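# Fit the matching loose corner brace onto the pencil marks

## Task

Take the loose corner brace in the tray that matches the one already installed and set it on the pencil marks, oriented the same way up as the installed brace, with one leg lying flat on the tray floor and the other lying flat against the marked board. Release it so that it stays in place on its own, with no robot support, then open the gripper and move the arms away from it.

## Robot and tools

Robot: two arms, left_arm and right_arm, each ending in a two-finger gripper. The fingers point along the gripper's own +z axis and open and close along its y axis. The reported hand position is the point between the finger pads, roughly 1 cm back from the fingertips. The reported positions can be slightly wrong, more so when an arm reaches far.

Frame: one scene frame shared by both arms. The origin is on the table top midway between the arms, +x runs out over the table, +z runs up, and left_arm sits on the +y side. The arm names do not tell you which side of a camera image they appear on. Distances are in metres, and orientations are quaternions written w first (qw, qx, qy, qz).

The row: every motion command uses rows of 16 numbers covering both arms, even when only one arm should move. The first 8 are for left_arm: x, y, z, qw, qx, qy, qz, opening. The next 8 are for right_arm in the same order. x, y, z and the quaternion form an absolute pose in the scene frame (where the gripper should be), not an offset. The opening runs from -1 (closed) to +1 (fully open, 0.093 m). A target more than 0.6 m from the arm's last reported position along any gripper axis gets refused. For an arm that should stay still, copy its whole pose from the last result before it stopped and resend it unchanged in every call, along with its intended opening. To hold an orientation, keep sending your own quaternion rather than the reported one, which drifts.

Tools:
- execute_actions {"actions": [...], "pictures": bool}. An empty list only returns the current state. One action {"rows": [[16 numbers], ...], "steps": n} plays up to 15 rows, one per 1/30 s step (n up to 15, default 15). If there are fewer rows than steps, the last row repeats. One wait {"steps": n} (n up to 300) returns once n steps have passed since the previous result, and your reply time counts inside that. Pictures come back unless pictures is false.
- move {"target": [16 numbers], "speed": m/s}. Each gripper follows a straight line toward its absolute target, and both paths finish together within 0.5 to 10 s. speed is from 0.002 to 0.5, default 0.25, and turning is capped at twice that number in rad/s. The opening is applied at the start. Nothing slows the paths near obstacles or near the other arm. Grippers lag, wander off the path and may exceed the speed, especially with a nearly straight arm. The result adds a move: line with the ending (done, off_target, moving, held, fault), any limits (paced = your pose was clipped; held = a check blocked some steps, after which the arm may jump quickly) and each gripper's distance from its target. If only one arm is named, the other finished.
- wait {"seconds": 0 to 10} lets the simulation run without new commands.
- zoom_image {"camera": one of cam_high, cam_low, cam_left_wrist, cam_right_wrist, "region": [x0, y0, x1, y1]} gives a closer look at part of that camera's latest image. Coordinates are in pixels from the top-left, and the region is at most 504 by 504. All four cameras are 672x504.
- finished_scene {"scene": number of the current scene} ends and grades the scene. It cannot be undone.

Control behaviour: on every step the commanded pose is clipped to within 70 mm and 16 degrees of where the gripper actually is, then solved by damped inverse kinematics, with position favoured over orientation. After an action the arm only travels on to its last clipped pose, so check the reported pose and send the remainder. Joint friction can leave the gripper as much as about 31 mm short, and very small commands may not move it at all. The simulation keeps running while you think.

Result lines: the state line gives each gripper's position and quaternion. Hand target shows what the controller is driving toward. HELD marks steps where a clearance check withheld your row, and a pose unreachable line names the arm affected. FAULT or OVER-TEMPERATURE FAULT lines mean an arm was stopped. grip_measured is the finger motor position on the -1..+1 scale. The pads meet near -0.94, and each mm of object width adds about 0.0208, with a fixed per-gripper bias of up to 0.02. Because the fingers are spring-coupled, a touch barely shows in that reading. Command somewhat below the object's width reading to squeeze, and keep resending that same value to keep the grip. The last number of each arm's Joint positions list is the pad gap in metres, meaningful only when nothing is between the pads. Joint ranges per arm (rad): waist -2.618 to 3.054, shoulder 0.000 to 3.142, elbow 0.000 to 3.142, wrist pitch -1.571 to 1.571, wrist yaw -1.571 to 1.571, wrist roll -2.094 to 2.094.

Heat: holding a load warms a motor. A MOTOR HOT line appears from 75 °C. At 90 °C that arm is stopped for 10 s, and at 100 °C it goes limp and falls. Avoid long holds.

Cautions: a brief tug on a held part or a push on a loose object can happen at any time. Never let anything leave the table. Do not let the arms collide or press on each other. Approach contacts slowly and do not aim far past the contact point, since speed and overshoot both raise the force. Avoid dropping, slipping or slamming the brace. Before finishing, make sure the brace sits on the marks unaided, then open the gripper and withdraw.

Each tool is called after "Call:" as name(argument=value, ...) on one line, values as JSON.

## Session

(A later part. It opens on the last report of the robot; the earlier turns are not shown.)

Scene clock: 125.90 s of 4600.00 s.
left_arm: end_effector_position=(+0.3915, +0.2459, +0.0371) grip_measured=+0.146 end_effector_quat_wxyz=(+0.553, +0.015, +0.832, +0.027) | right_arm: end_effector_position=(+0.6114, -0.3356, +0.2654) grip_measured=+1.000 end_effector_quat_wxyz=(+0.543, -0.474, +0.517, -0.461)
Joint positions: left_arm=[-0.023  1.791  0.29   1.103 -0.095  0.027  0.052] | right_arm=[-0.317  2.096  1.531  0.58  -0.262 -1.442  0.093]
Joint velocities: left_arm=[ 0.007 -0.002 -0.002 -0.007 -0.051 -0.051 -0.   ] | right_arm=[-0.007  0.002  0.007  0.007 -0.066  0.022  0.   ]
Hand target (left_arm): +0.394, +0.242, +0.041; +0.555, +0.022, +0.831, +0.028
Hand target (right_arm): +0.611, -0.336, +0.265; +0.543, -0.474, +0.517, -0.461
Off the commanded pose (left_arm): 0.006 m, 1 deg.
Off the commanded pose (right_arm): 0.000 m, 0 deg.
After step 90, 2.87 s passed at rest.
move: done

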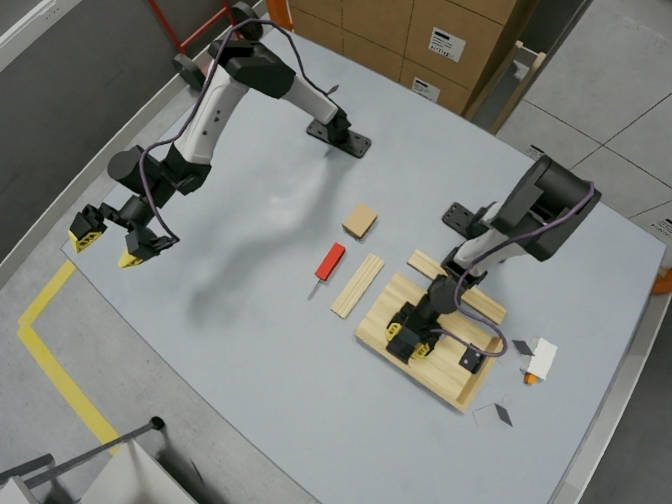

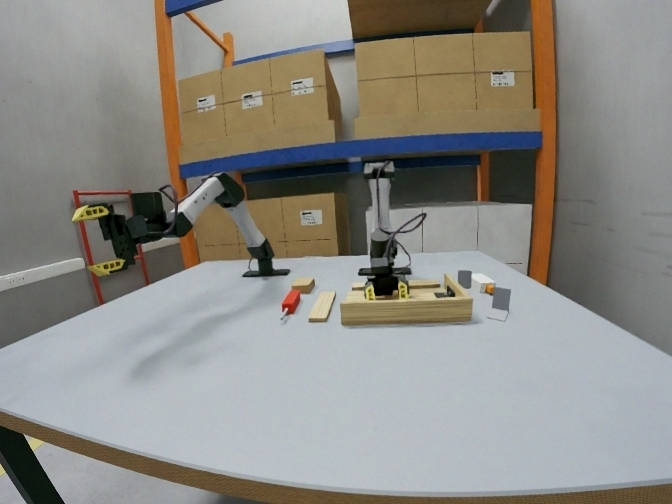

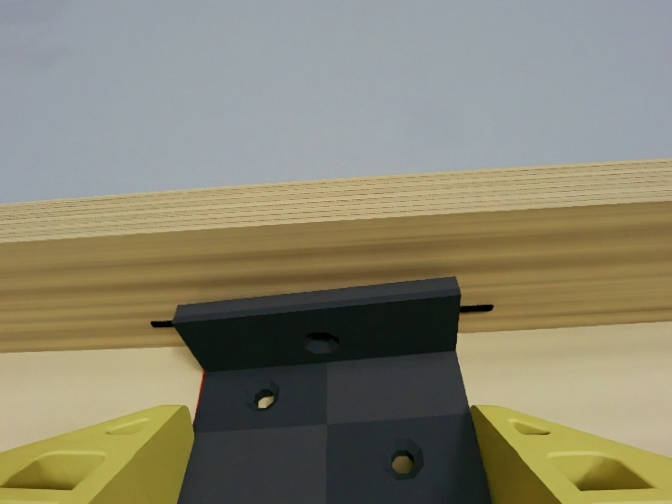

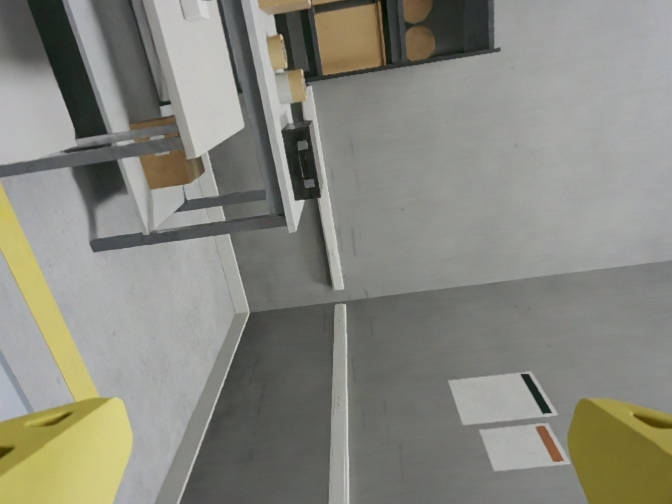

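Centred. Release, back off, then push it home.

Call:
move(target=[0.392,0.246,0.038,0.553,0.015,0.832,0.027,0.6,0.6114,-0.3356,0.2654,0.543,-0.474,0.517,-0.461,1])

Call:
move(target=[0.335,0.246,0.043,0.5,0,0.866,0,0.6,0.6114,-0.3356,0.2654,0.543,-0.474,0.517,-0.461,1], speed=0.08)

Call:
move(target=[0.335,0.246,0.04,0.5,0,0.866,0,-0.3,0.6114,-0.3356,0.2654,0.543,-0.474,0.517,-0.461,1], speed=0.05)

Scene clock: 131.50 s of 4600.00 s.
left_arm: end_effector_position=(+0.3917, +0.2459, +0.0379) grip_measured=+0.598 end_effector_quat_wxyz=(+0.555, +0.014, +0.832, +0.027) | right_arm: end_effector_position=(+0.6114, -0.3356, +0.2654) grip_measured=+1.000 end_effector_quat_wxyz=(+0.543, -0.474, +0.517, -0.461)
Joint positions: left_arm=[-0.023  1.791  0.29   1.106 -0.096  0.027  0.074] | right_arm=[-0.317  2.096  1.531  0.58  -0.262 -1.442  0.093]
Joint velocities: left_arm=[ 0.012  0.017 -0.017 -0.022 -0.022  0.022  0.   ] | right_arm=[ 0.017  0.002 -0.017  0.066 -0.037 -0.022  0.   ]
Hand target (left_arm): +0.392, +0.246, +0.038; +0.553, +0.015, +0.832, +0.027
Hand target (right_arm): +0.611, -0.336, +0.265; +0.543, -0.474, +0.517, -0.461
Off the commanded pose (left_arm): 0.000 m, 0 deg.
Off the commanded pose (right_arm): 0.000 m, 0 deg.
After step 90, 1.90 s passed at rest.
move: done

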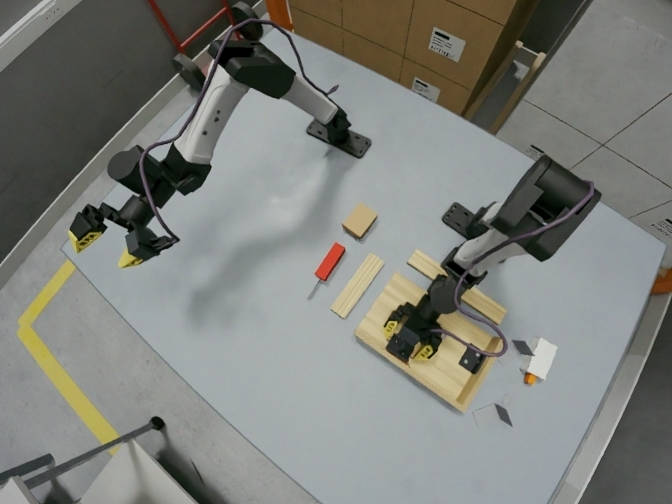

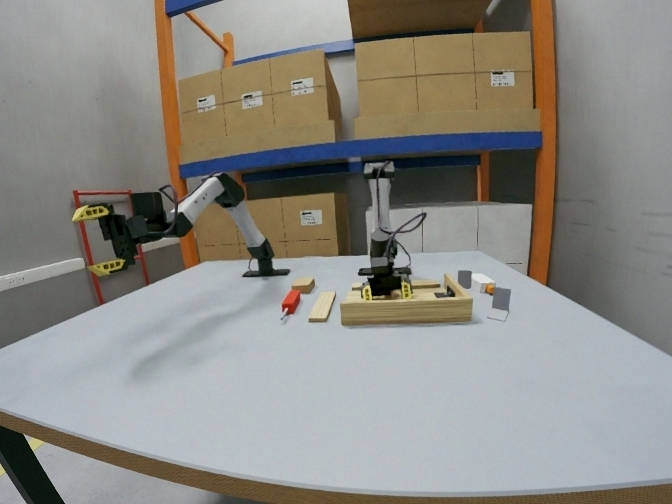

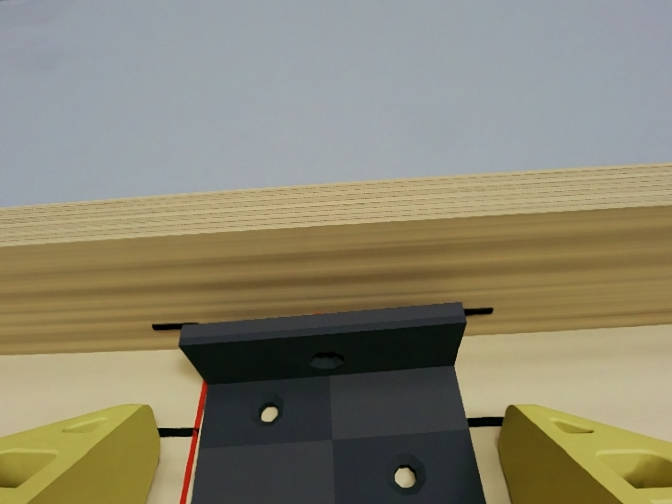

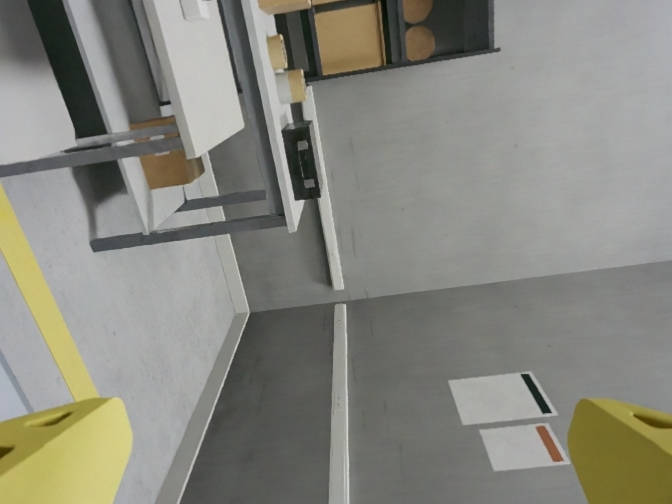

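Scene clock: 133.03 s of 4600.00 s.
left_arm: end_effector_position=(+0.3434, +0.2440, +0.0491) grip_measured=+0.598 end_effector_quat_wxyz=(+0.510, +0.003, +0.860, +0.002) | right_arm: end_effector_position=(+0.6114, -0.3356, +0.2654) grip_measured=+1.000 end_effector_quat_wxyz=(+0.543, -0.474, +0.517, -0.461)
Joint positions: left_arm=[-0.023  1.397  0.188  0.707 -0.064 -0.027  0.074] | right_arm=[-0.317  2.096  1.531  0.58  -0.262 -1.442  0.093]
Joint velocities: left_arm=[-0.002 -0.012  0.002  0.007 -0.037 -0.037  0.   ] | right_arm=[-0.002  0.012 -0.012  0.007 -0.066  0.022  0.   ]
Hand target (left_arm): +0.335, +0.246, +0.043; +0.500, -0.001, +0.866, +0.001
Hand target (right_arm): +0.611, -0.336, +0.265; +0.543, -0.474, +0.517, -0.461
Off the commanded pose (left_arm): 0.011 m, 1 deg.
Off the commanded pose (right_arm): 0.000 m, 0 deg.
move: off_target (left_arm)

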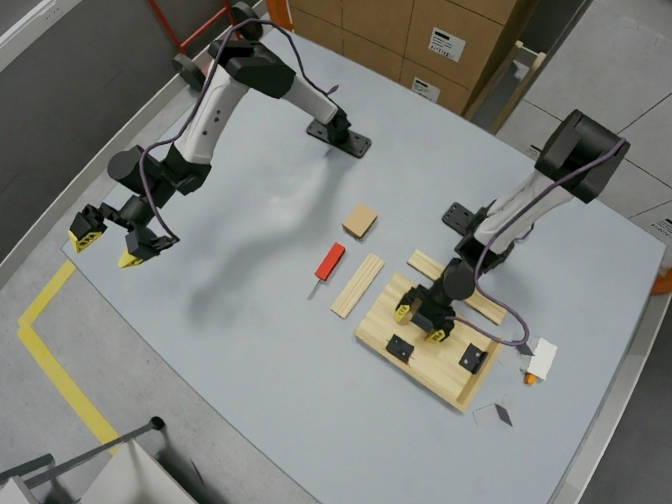

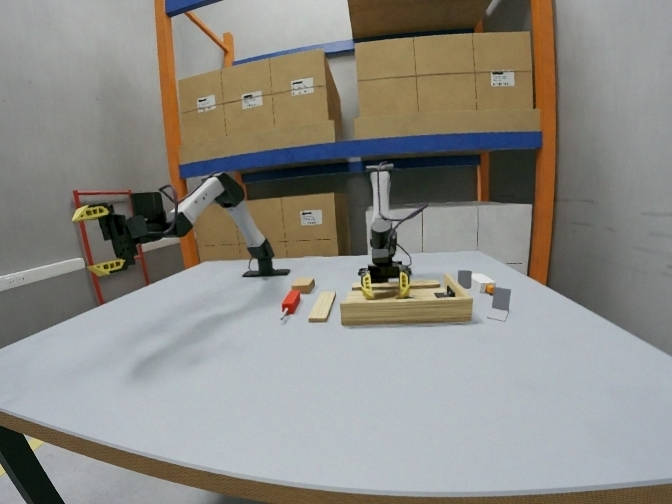

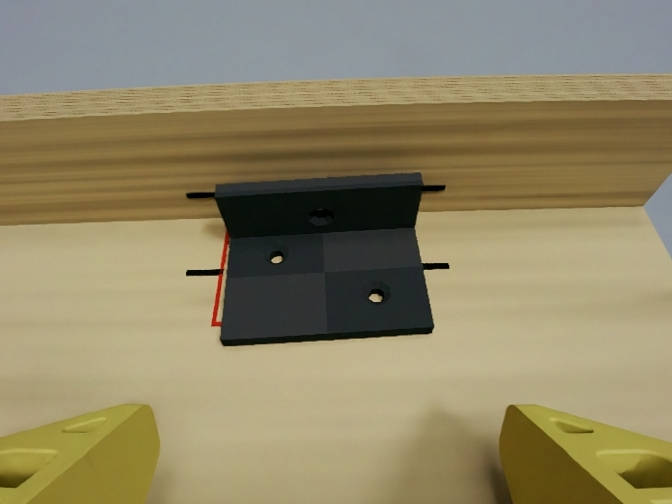

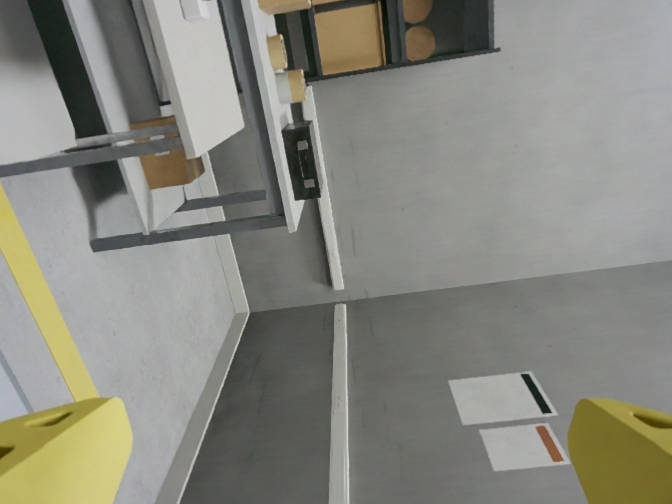

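Scene clock: 133.73 s of 4600.00 s.
left_arm: end_effector_position=(+0.3436, +0.2436, +0.0496) grip_measured=-0.298 end_effector_quat_wxyz=(+0.511, +0.004, +0.860, +0.001) | right_arm: end_effector_position=(+0.6114, -0.3356, +0.2654) grip_measured=+1.000 end_effector_quat_wxyz=(+0.543, -0.474, +0.517, -0.461)
Joint positions: left_arm=[-0.023  1.397  0.188  0.709 -0.062 -0.027  0.031] | right_arm=[-0.317  2.096  1.531  0.58  -0.262 -1.442  0.093]
Joint velocities: left_arm=[-0.007 -0.002 -0.012 -0.007  0.022 -0.037 -0.   ] | right_arm=[ 0.007 -0.007 -0.027 -0.037  0.007 -0.051  0.   ]
Hand target (left_arm): +0.335, +0.246, +0.040; +0.500, -0.000, +0.866, +0.000
Hand target (right_arm): +0.611, -0.336, +0.265; +0.543, -0.474, +0.517, -0.461
Off the commanded pose (left_arm): 0.013 m, 1 deg.
Off the commanded pose (right_arm): 0.000 m, 0 deg.
move: off_target (left_arm)

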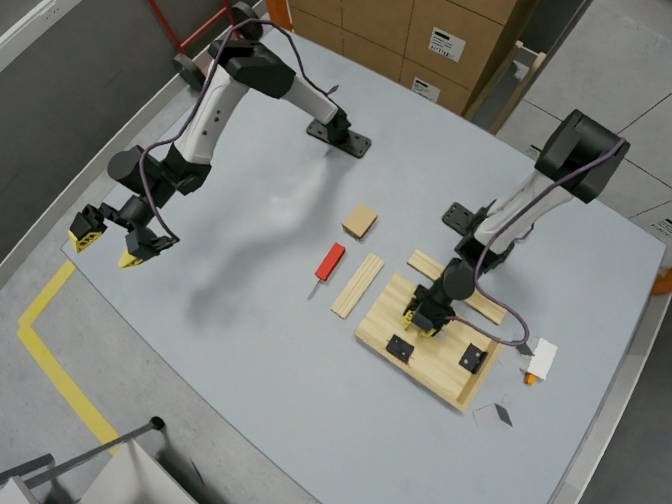

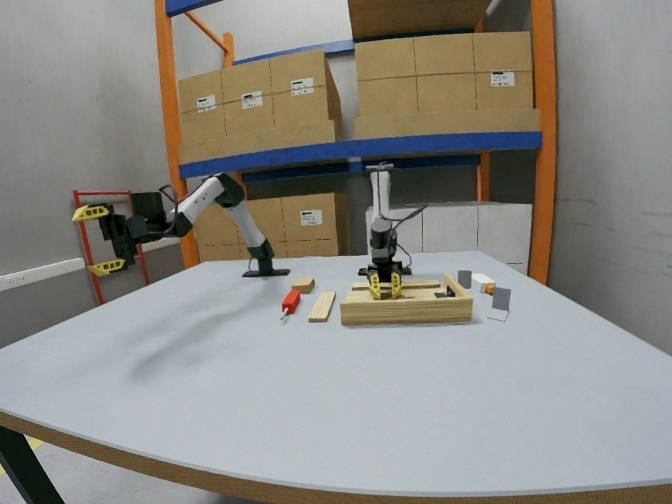

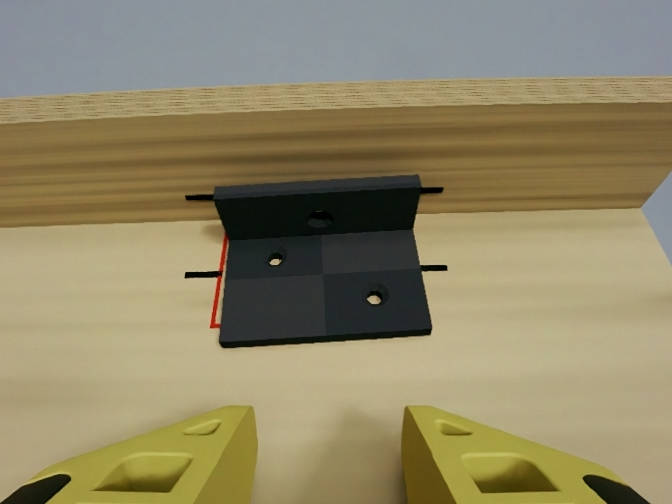

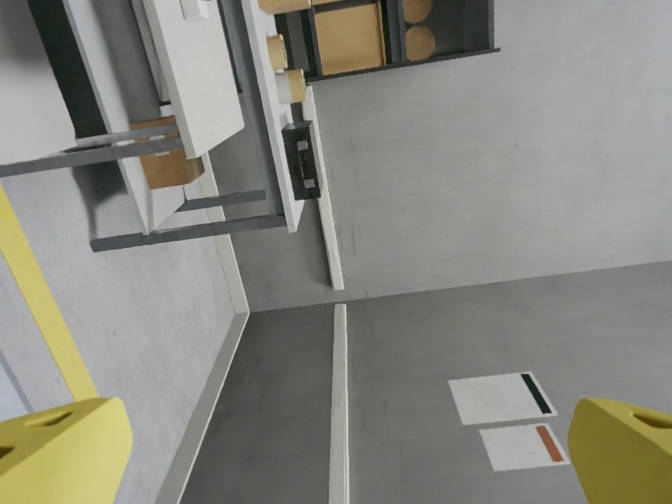

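Call:
move(target=[0.405,0.246,0.045,0.5,0,0.866,0,-0.3,0.6114,-0.3356,0.2654,0.543,-0.474,0.517,-0.461,1], speed=0.04)

Scene clock: 141.17 s of 4600.00 s.
left_arm: end_effector_position=(+0.4006, +0.2427, +0.0479) grip_measured=-0.298 end_effector_quat_wxyz=(+0.505, +0.001, +0.863, -0.001) | right_arm: end_effector_position=(+0.6114, -0.3356, +0.2654) grip_measured=+1.000 end_effector_quat_wxyz=(+0.543, -0.474, +0.517, -0.461)
Joint positions: left_arm=[-0.008  1.632  0.407  0.712 -0.047 -0.027  0.031] | right_arm=[-0.317  2.096  1.531  0.58  -0.262 -1.442  0.093]
Joint velocities: left_arm=[-0.002 -0.002  0.012 -0.037 -0.022  0.037  0.   ] | right_arm=[-0.002  0.002  0.002 -0.051  0.007 -0.037  0.   ]
Hand target (left_arm): +0.405, +0.246, +0.045; +0.500, +0.000, +0.866, +0.000
Hand target (right_arm): +0.611, -0.336, +0.265; +0.543, -0.474, +0.517, -0.461
Off the commanded pose (left_arm): 0.006 m, 1 deg.
Off the commanded pose (right_arm): 0.000 m, 0 deg.
After step 90, 2.63 s passed at rest.
move: done

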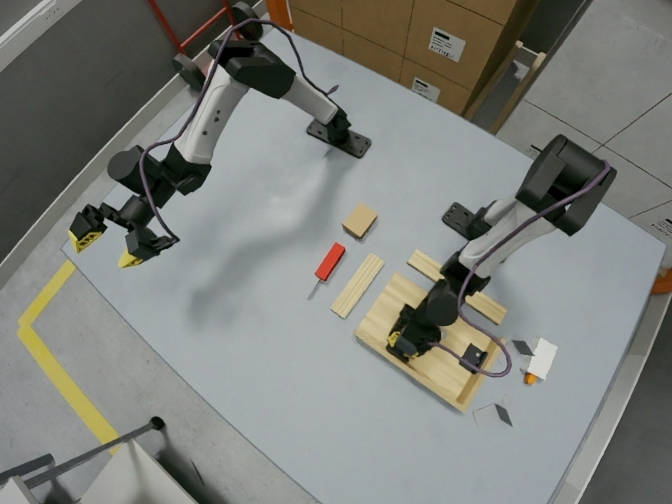

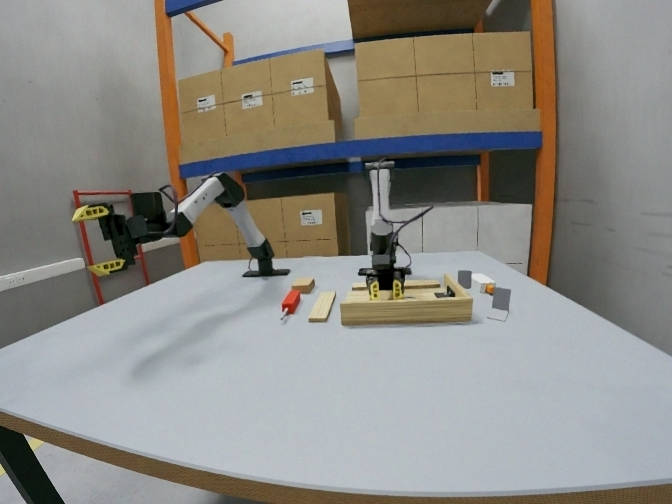

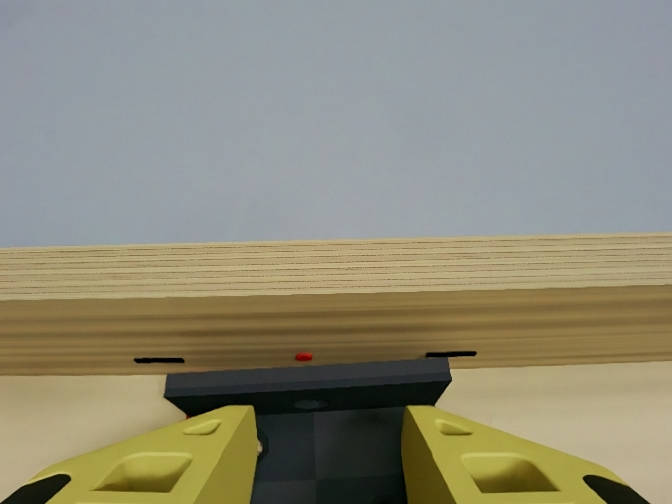

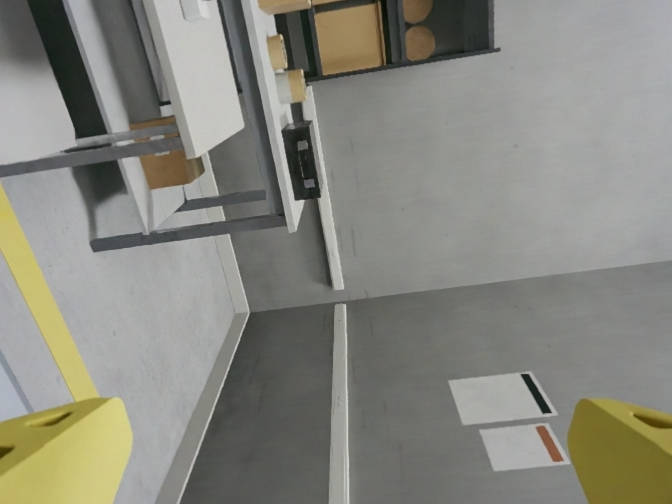

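Call:
move(target=[0.398,0.248,0.035,0.5,0,0.866,0,-0.3,0.6114,-0.3356,0.2654,0.543,-0.474,0.517,-0.461,1], speed=0.02)

Call:
move(target=[0.413,0.248,0.037,0.5,0,0.866,0,-0.3,0.6114,-0.3356,0.2654,0.543,-0.474,0.517,-0.461,1], speed=0.01)

Scene clock: 146.30 s of 4600.00 s.
left_arm: end_effector_position=(+0.4040, +0.2448, +0.0460) grip_measured=-0.298 end_effector_quat_wxyz=(+0.511, +0.000, +0.860, -0.001) | right_arm: end_effector_position=(+0.6114, -0.3356, +0.2654) grip_measured=+1.000 end_effector_quat_wxyz=(+0.543, -0.474, +0.517, -0.461)
Joint positions: left_arm=[ 0.     1.664  0.407  0.759 -0.04  -0.024  0.031] | right_arm=[-0.317  2.096  1.531  0.58  -0.262 -1.442  0.093]
Joint velocities: left_arm=[-0.022 -0.007  0.007  0.007  0.007  0.051  0.001] | right_arm=[ 0.002  0.002  0.007 -0.007  0.037 -0.007  0.   ]
Hand target (left_arm): +0.398, +0.248, +0.035; +0.500, -0.000, +0.866, +0.000
Hand target (right_arm): +0.611, -0.336, +0.265; +0.543, -0.474, +0.517, -0.461
Off the commanded pose (left_arm): 0.013 m, 1 deg.
Off the commanded pose (right_arm): 0.000 m, 0 deg.
After step 90, 1.20 s passed at rest.
move: off_target (left_arm)

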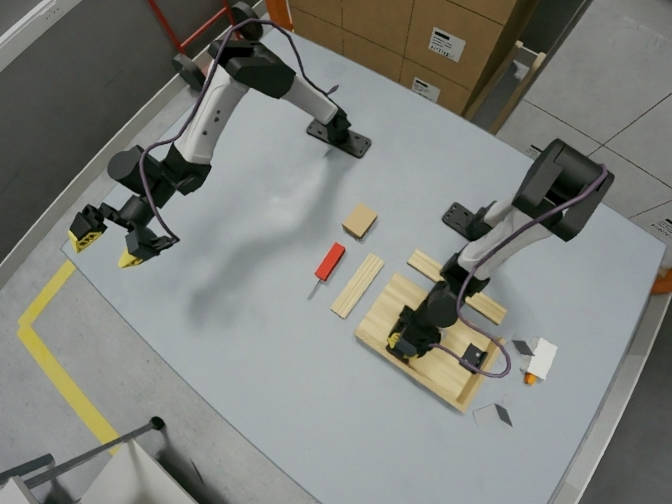

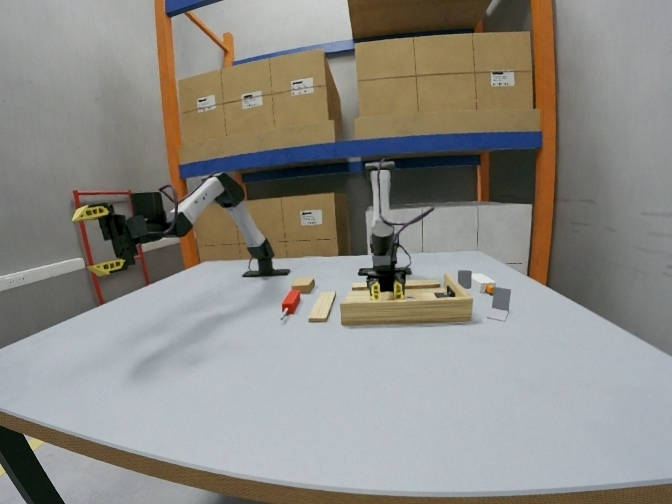

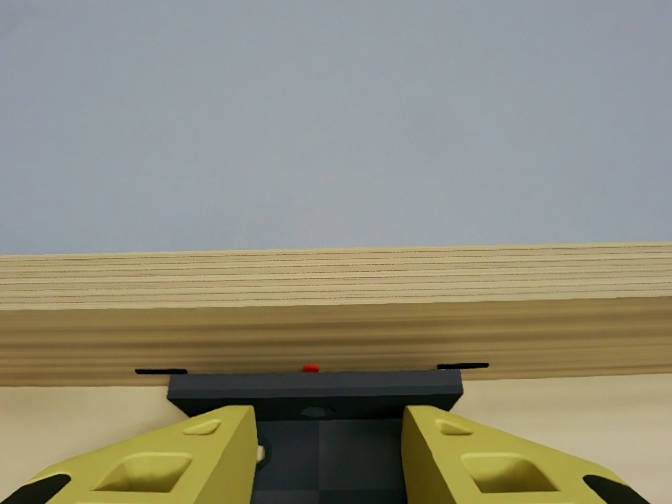

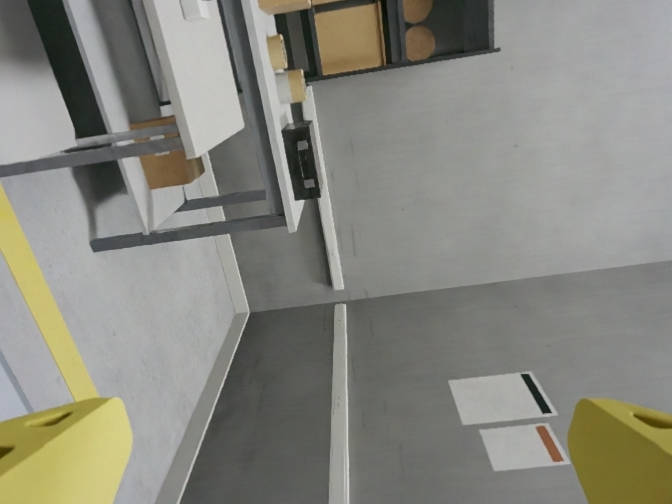

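Scene clock: 147.83 s of 4600.00 s.
left_arm: end_effector_position=(+0.4087, +0.2442, +0.0408) grip_measured=-0.298 end_effector_quat_wxyz=(+0.506, +0.001, +0.863, -0.002) | right_arm: end_effector_position=(+0.6114, -0.3356, +0.2654) grip_measured=+1.000 end_effector_quat_wxyz=(+0.543, -0.474, +0.517, -0.461)
Joint positions: left_arm=[ 0.     1.698  0.428  0.759 -0.038 -0.024  0.031] | right_arm=[-0.317  2.096  1.531  0.58  -0.262 -1.442  0.093]
Joint velocities: left_arm=[-0.007 -0.007 -0.007  0.022  0.066 -0.066 -0.001] | right_arm=[ 0.007  0.007 -0.007 -0.022 -0.022  0.007  0.   ]
Hand target (left_arm): +0.413, +0.248, +0.037; +0.500, -0.000, +0.866, +0.000
Hand target (right_arm): +0.611, -0.336, +0.265; +0.543, -0.474, +0.517, -0.461
Off the commanded pose (left_arm): 0.007 m, 1 deg.
Off the commanded pose (right_arm): 0.000 m, 0 deg.
move: done

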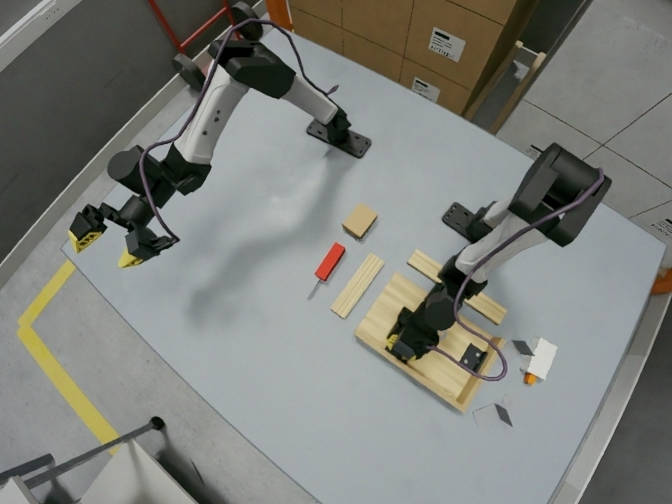

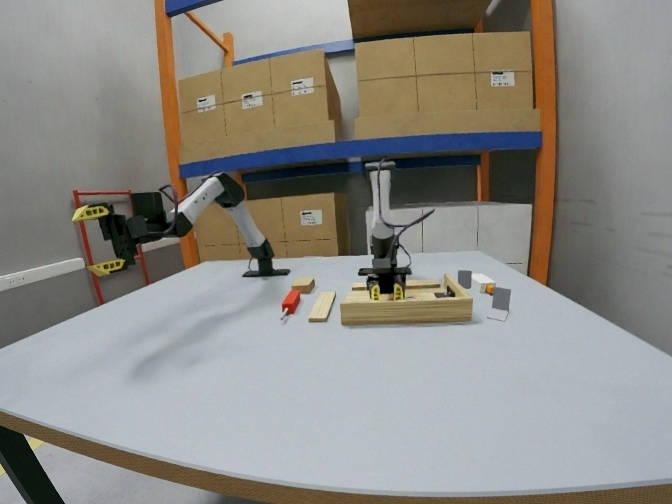

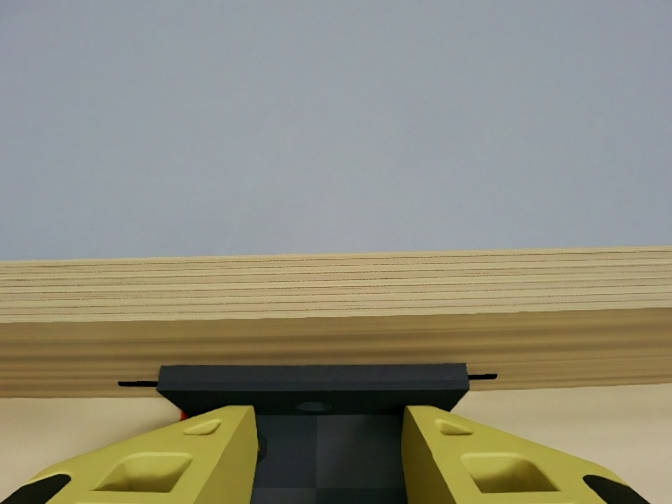

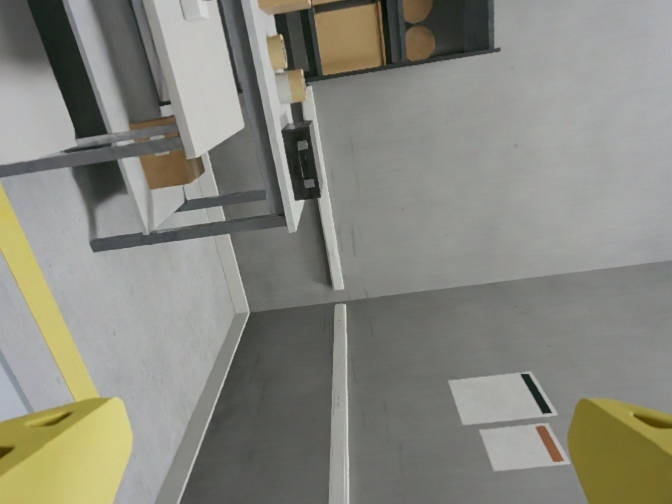

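Call:
move(target=[0.418,0.251,0.037,0.5,0,0.866,0.008,-0.3,0.6114,-0.3356,0.2654,0.543,-0.474,0.517,-0.461,1], speed=0.01)

Call:
move(target=[0.35,0.246,0.07,0.4,0,0.916,0,-0.3,0.6114,-0.3356,0.2654,0.543,-0.474,0.517,-0.461,1], speed=0.08)

Scene clock: 156.93 s of 4600.00 s.
left_arm: end_effector_position=(+0.4101, +0.2442, +0.0405) grip_measured=-0.298 end_effector_quat_wxyz=(+0.505, +0.004, +0.863, +0.000) | right_arm: end_effector_position=(+0.6114, -0.3356, +0.2654) grip_measured=+1.000 end_effector_quat_wxyz=(+0.543, -0.474, +0.517, -0.461)
Joint positions: left_arm=[ 0.     1.703  0.434  0.758 -0.038 -0.017  0.031] | right_arm=[-0.317  2.096  1.531  0.58  -0.262 -1.442  0.093]
Joint velocities: left_arm=[ 0.002 -0.017 -0.007 -0.037 -0.066  0.051 -0.001] | right_arm=[ 0.007 -0.002 -0.017 -0.022 -0.022 -0.051  0.   ]
Hand target (left_arm): +0.417, +0.251, +0.037; +0.500, +0.000, +0.866, +0.008
Hand target (right_arm): +0.611, -0.336, +0.265; +0.543, -0.474, +0.517, -0.461
Off the commanded pose (left_arm): 0.011 m, 1 deg.
Off the commanded pose (right_arm): 0.000 m, 0 deg.
After step 90, 4.67 s passed at rest.
move: off_target (left_arm)

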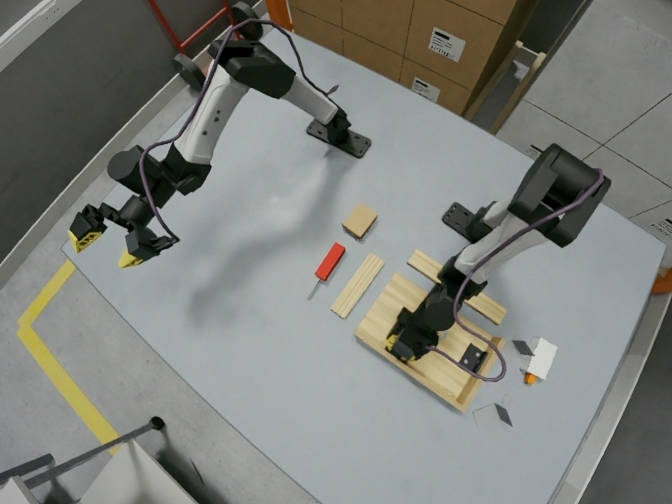

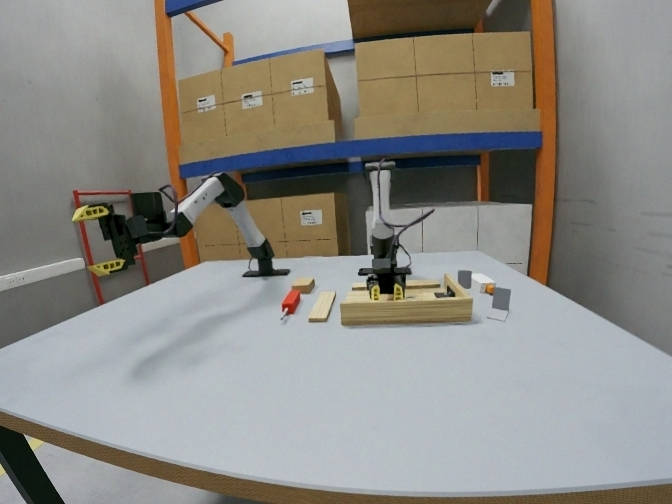

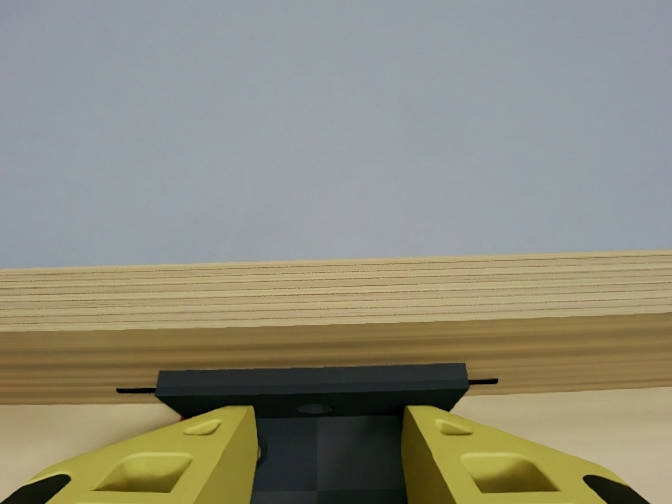

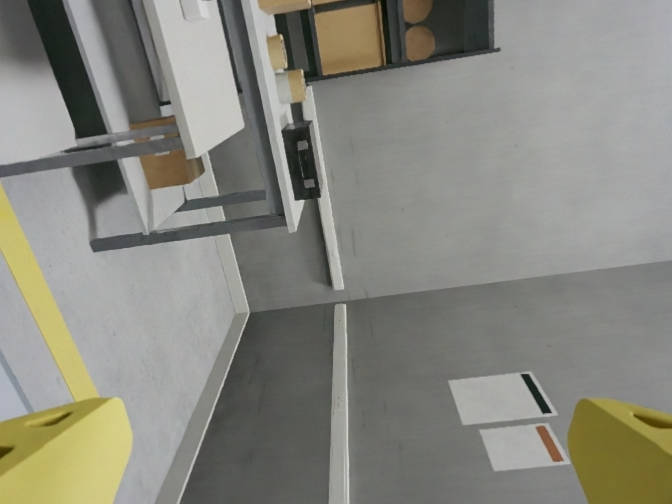

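Scene clock: 159.03 s of 4600.00 s.
left_arm: end_effector_position=(+0.3457, +0.2473, +0.0601) grip_measured=-0.298 end_effector_quat_wxyz=(+0.392, -0.000, +0.920, +0.002) | right_arm: end_effector_position=(+0.6114, -0.3356, +0.2654) grip_measured=+1.000 end_effector_quat_wxyz=(+0.543, -0.474, +0.517, -0.461)
Joint positions: left_arm=[ 0.     1.289  0.465  0.058 -0.038 -0.032  0.031] | right_arm=[-0.317  2.096  1.531  0.58  -0.262 -1.442  0.093]
Joint velocities: left_arm=[-0.007 -0.002 -0.002 -0.007  0.037 -0.037 -0.   ] | right_arm=[-0.002 -0.002  0.002  0.022  0.022  0.007  0.   ]
Hand target (left_arm): +0.350, +0.246, +0.070; +0.400, -0.002, +0.916, +0.001
Hand target (right_arm): +0.611, -0.336, +0.265; +0.543, -0.474, +0.517, -0.461
Off the commanded pose (left_arm): 0.011 m, 1 deg.
Off the commanded pose (right_arm): 0.000 m, 0 deg.
move: off_target (left_arm)

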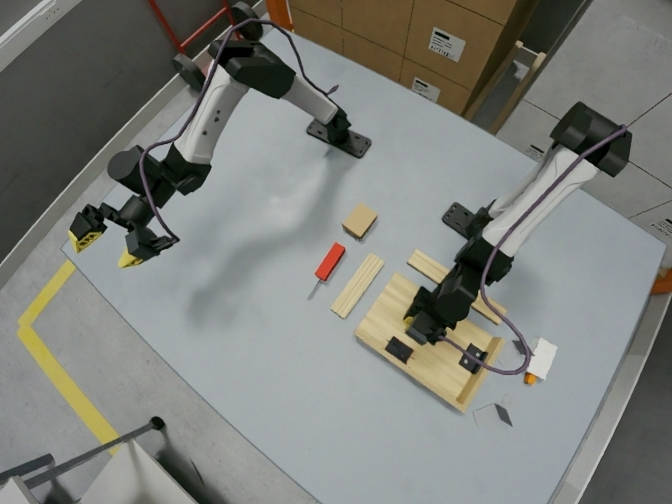

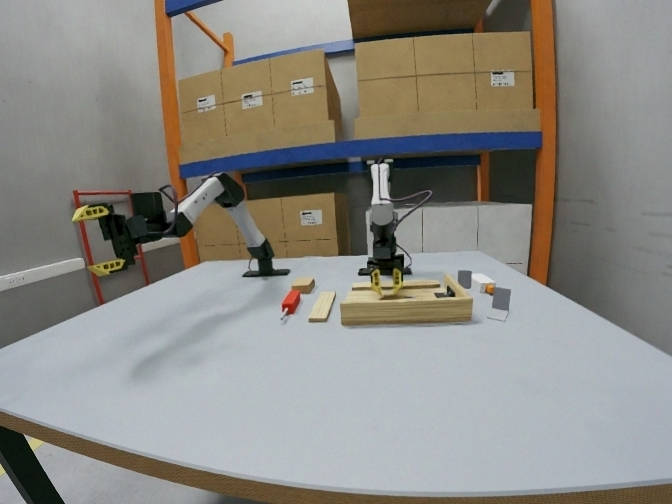

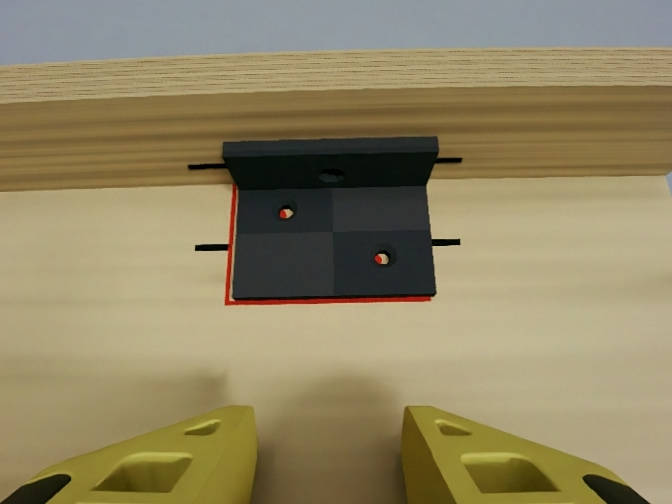

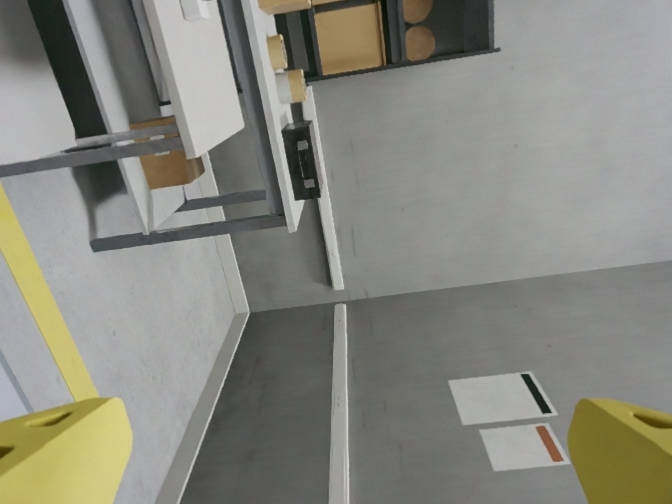

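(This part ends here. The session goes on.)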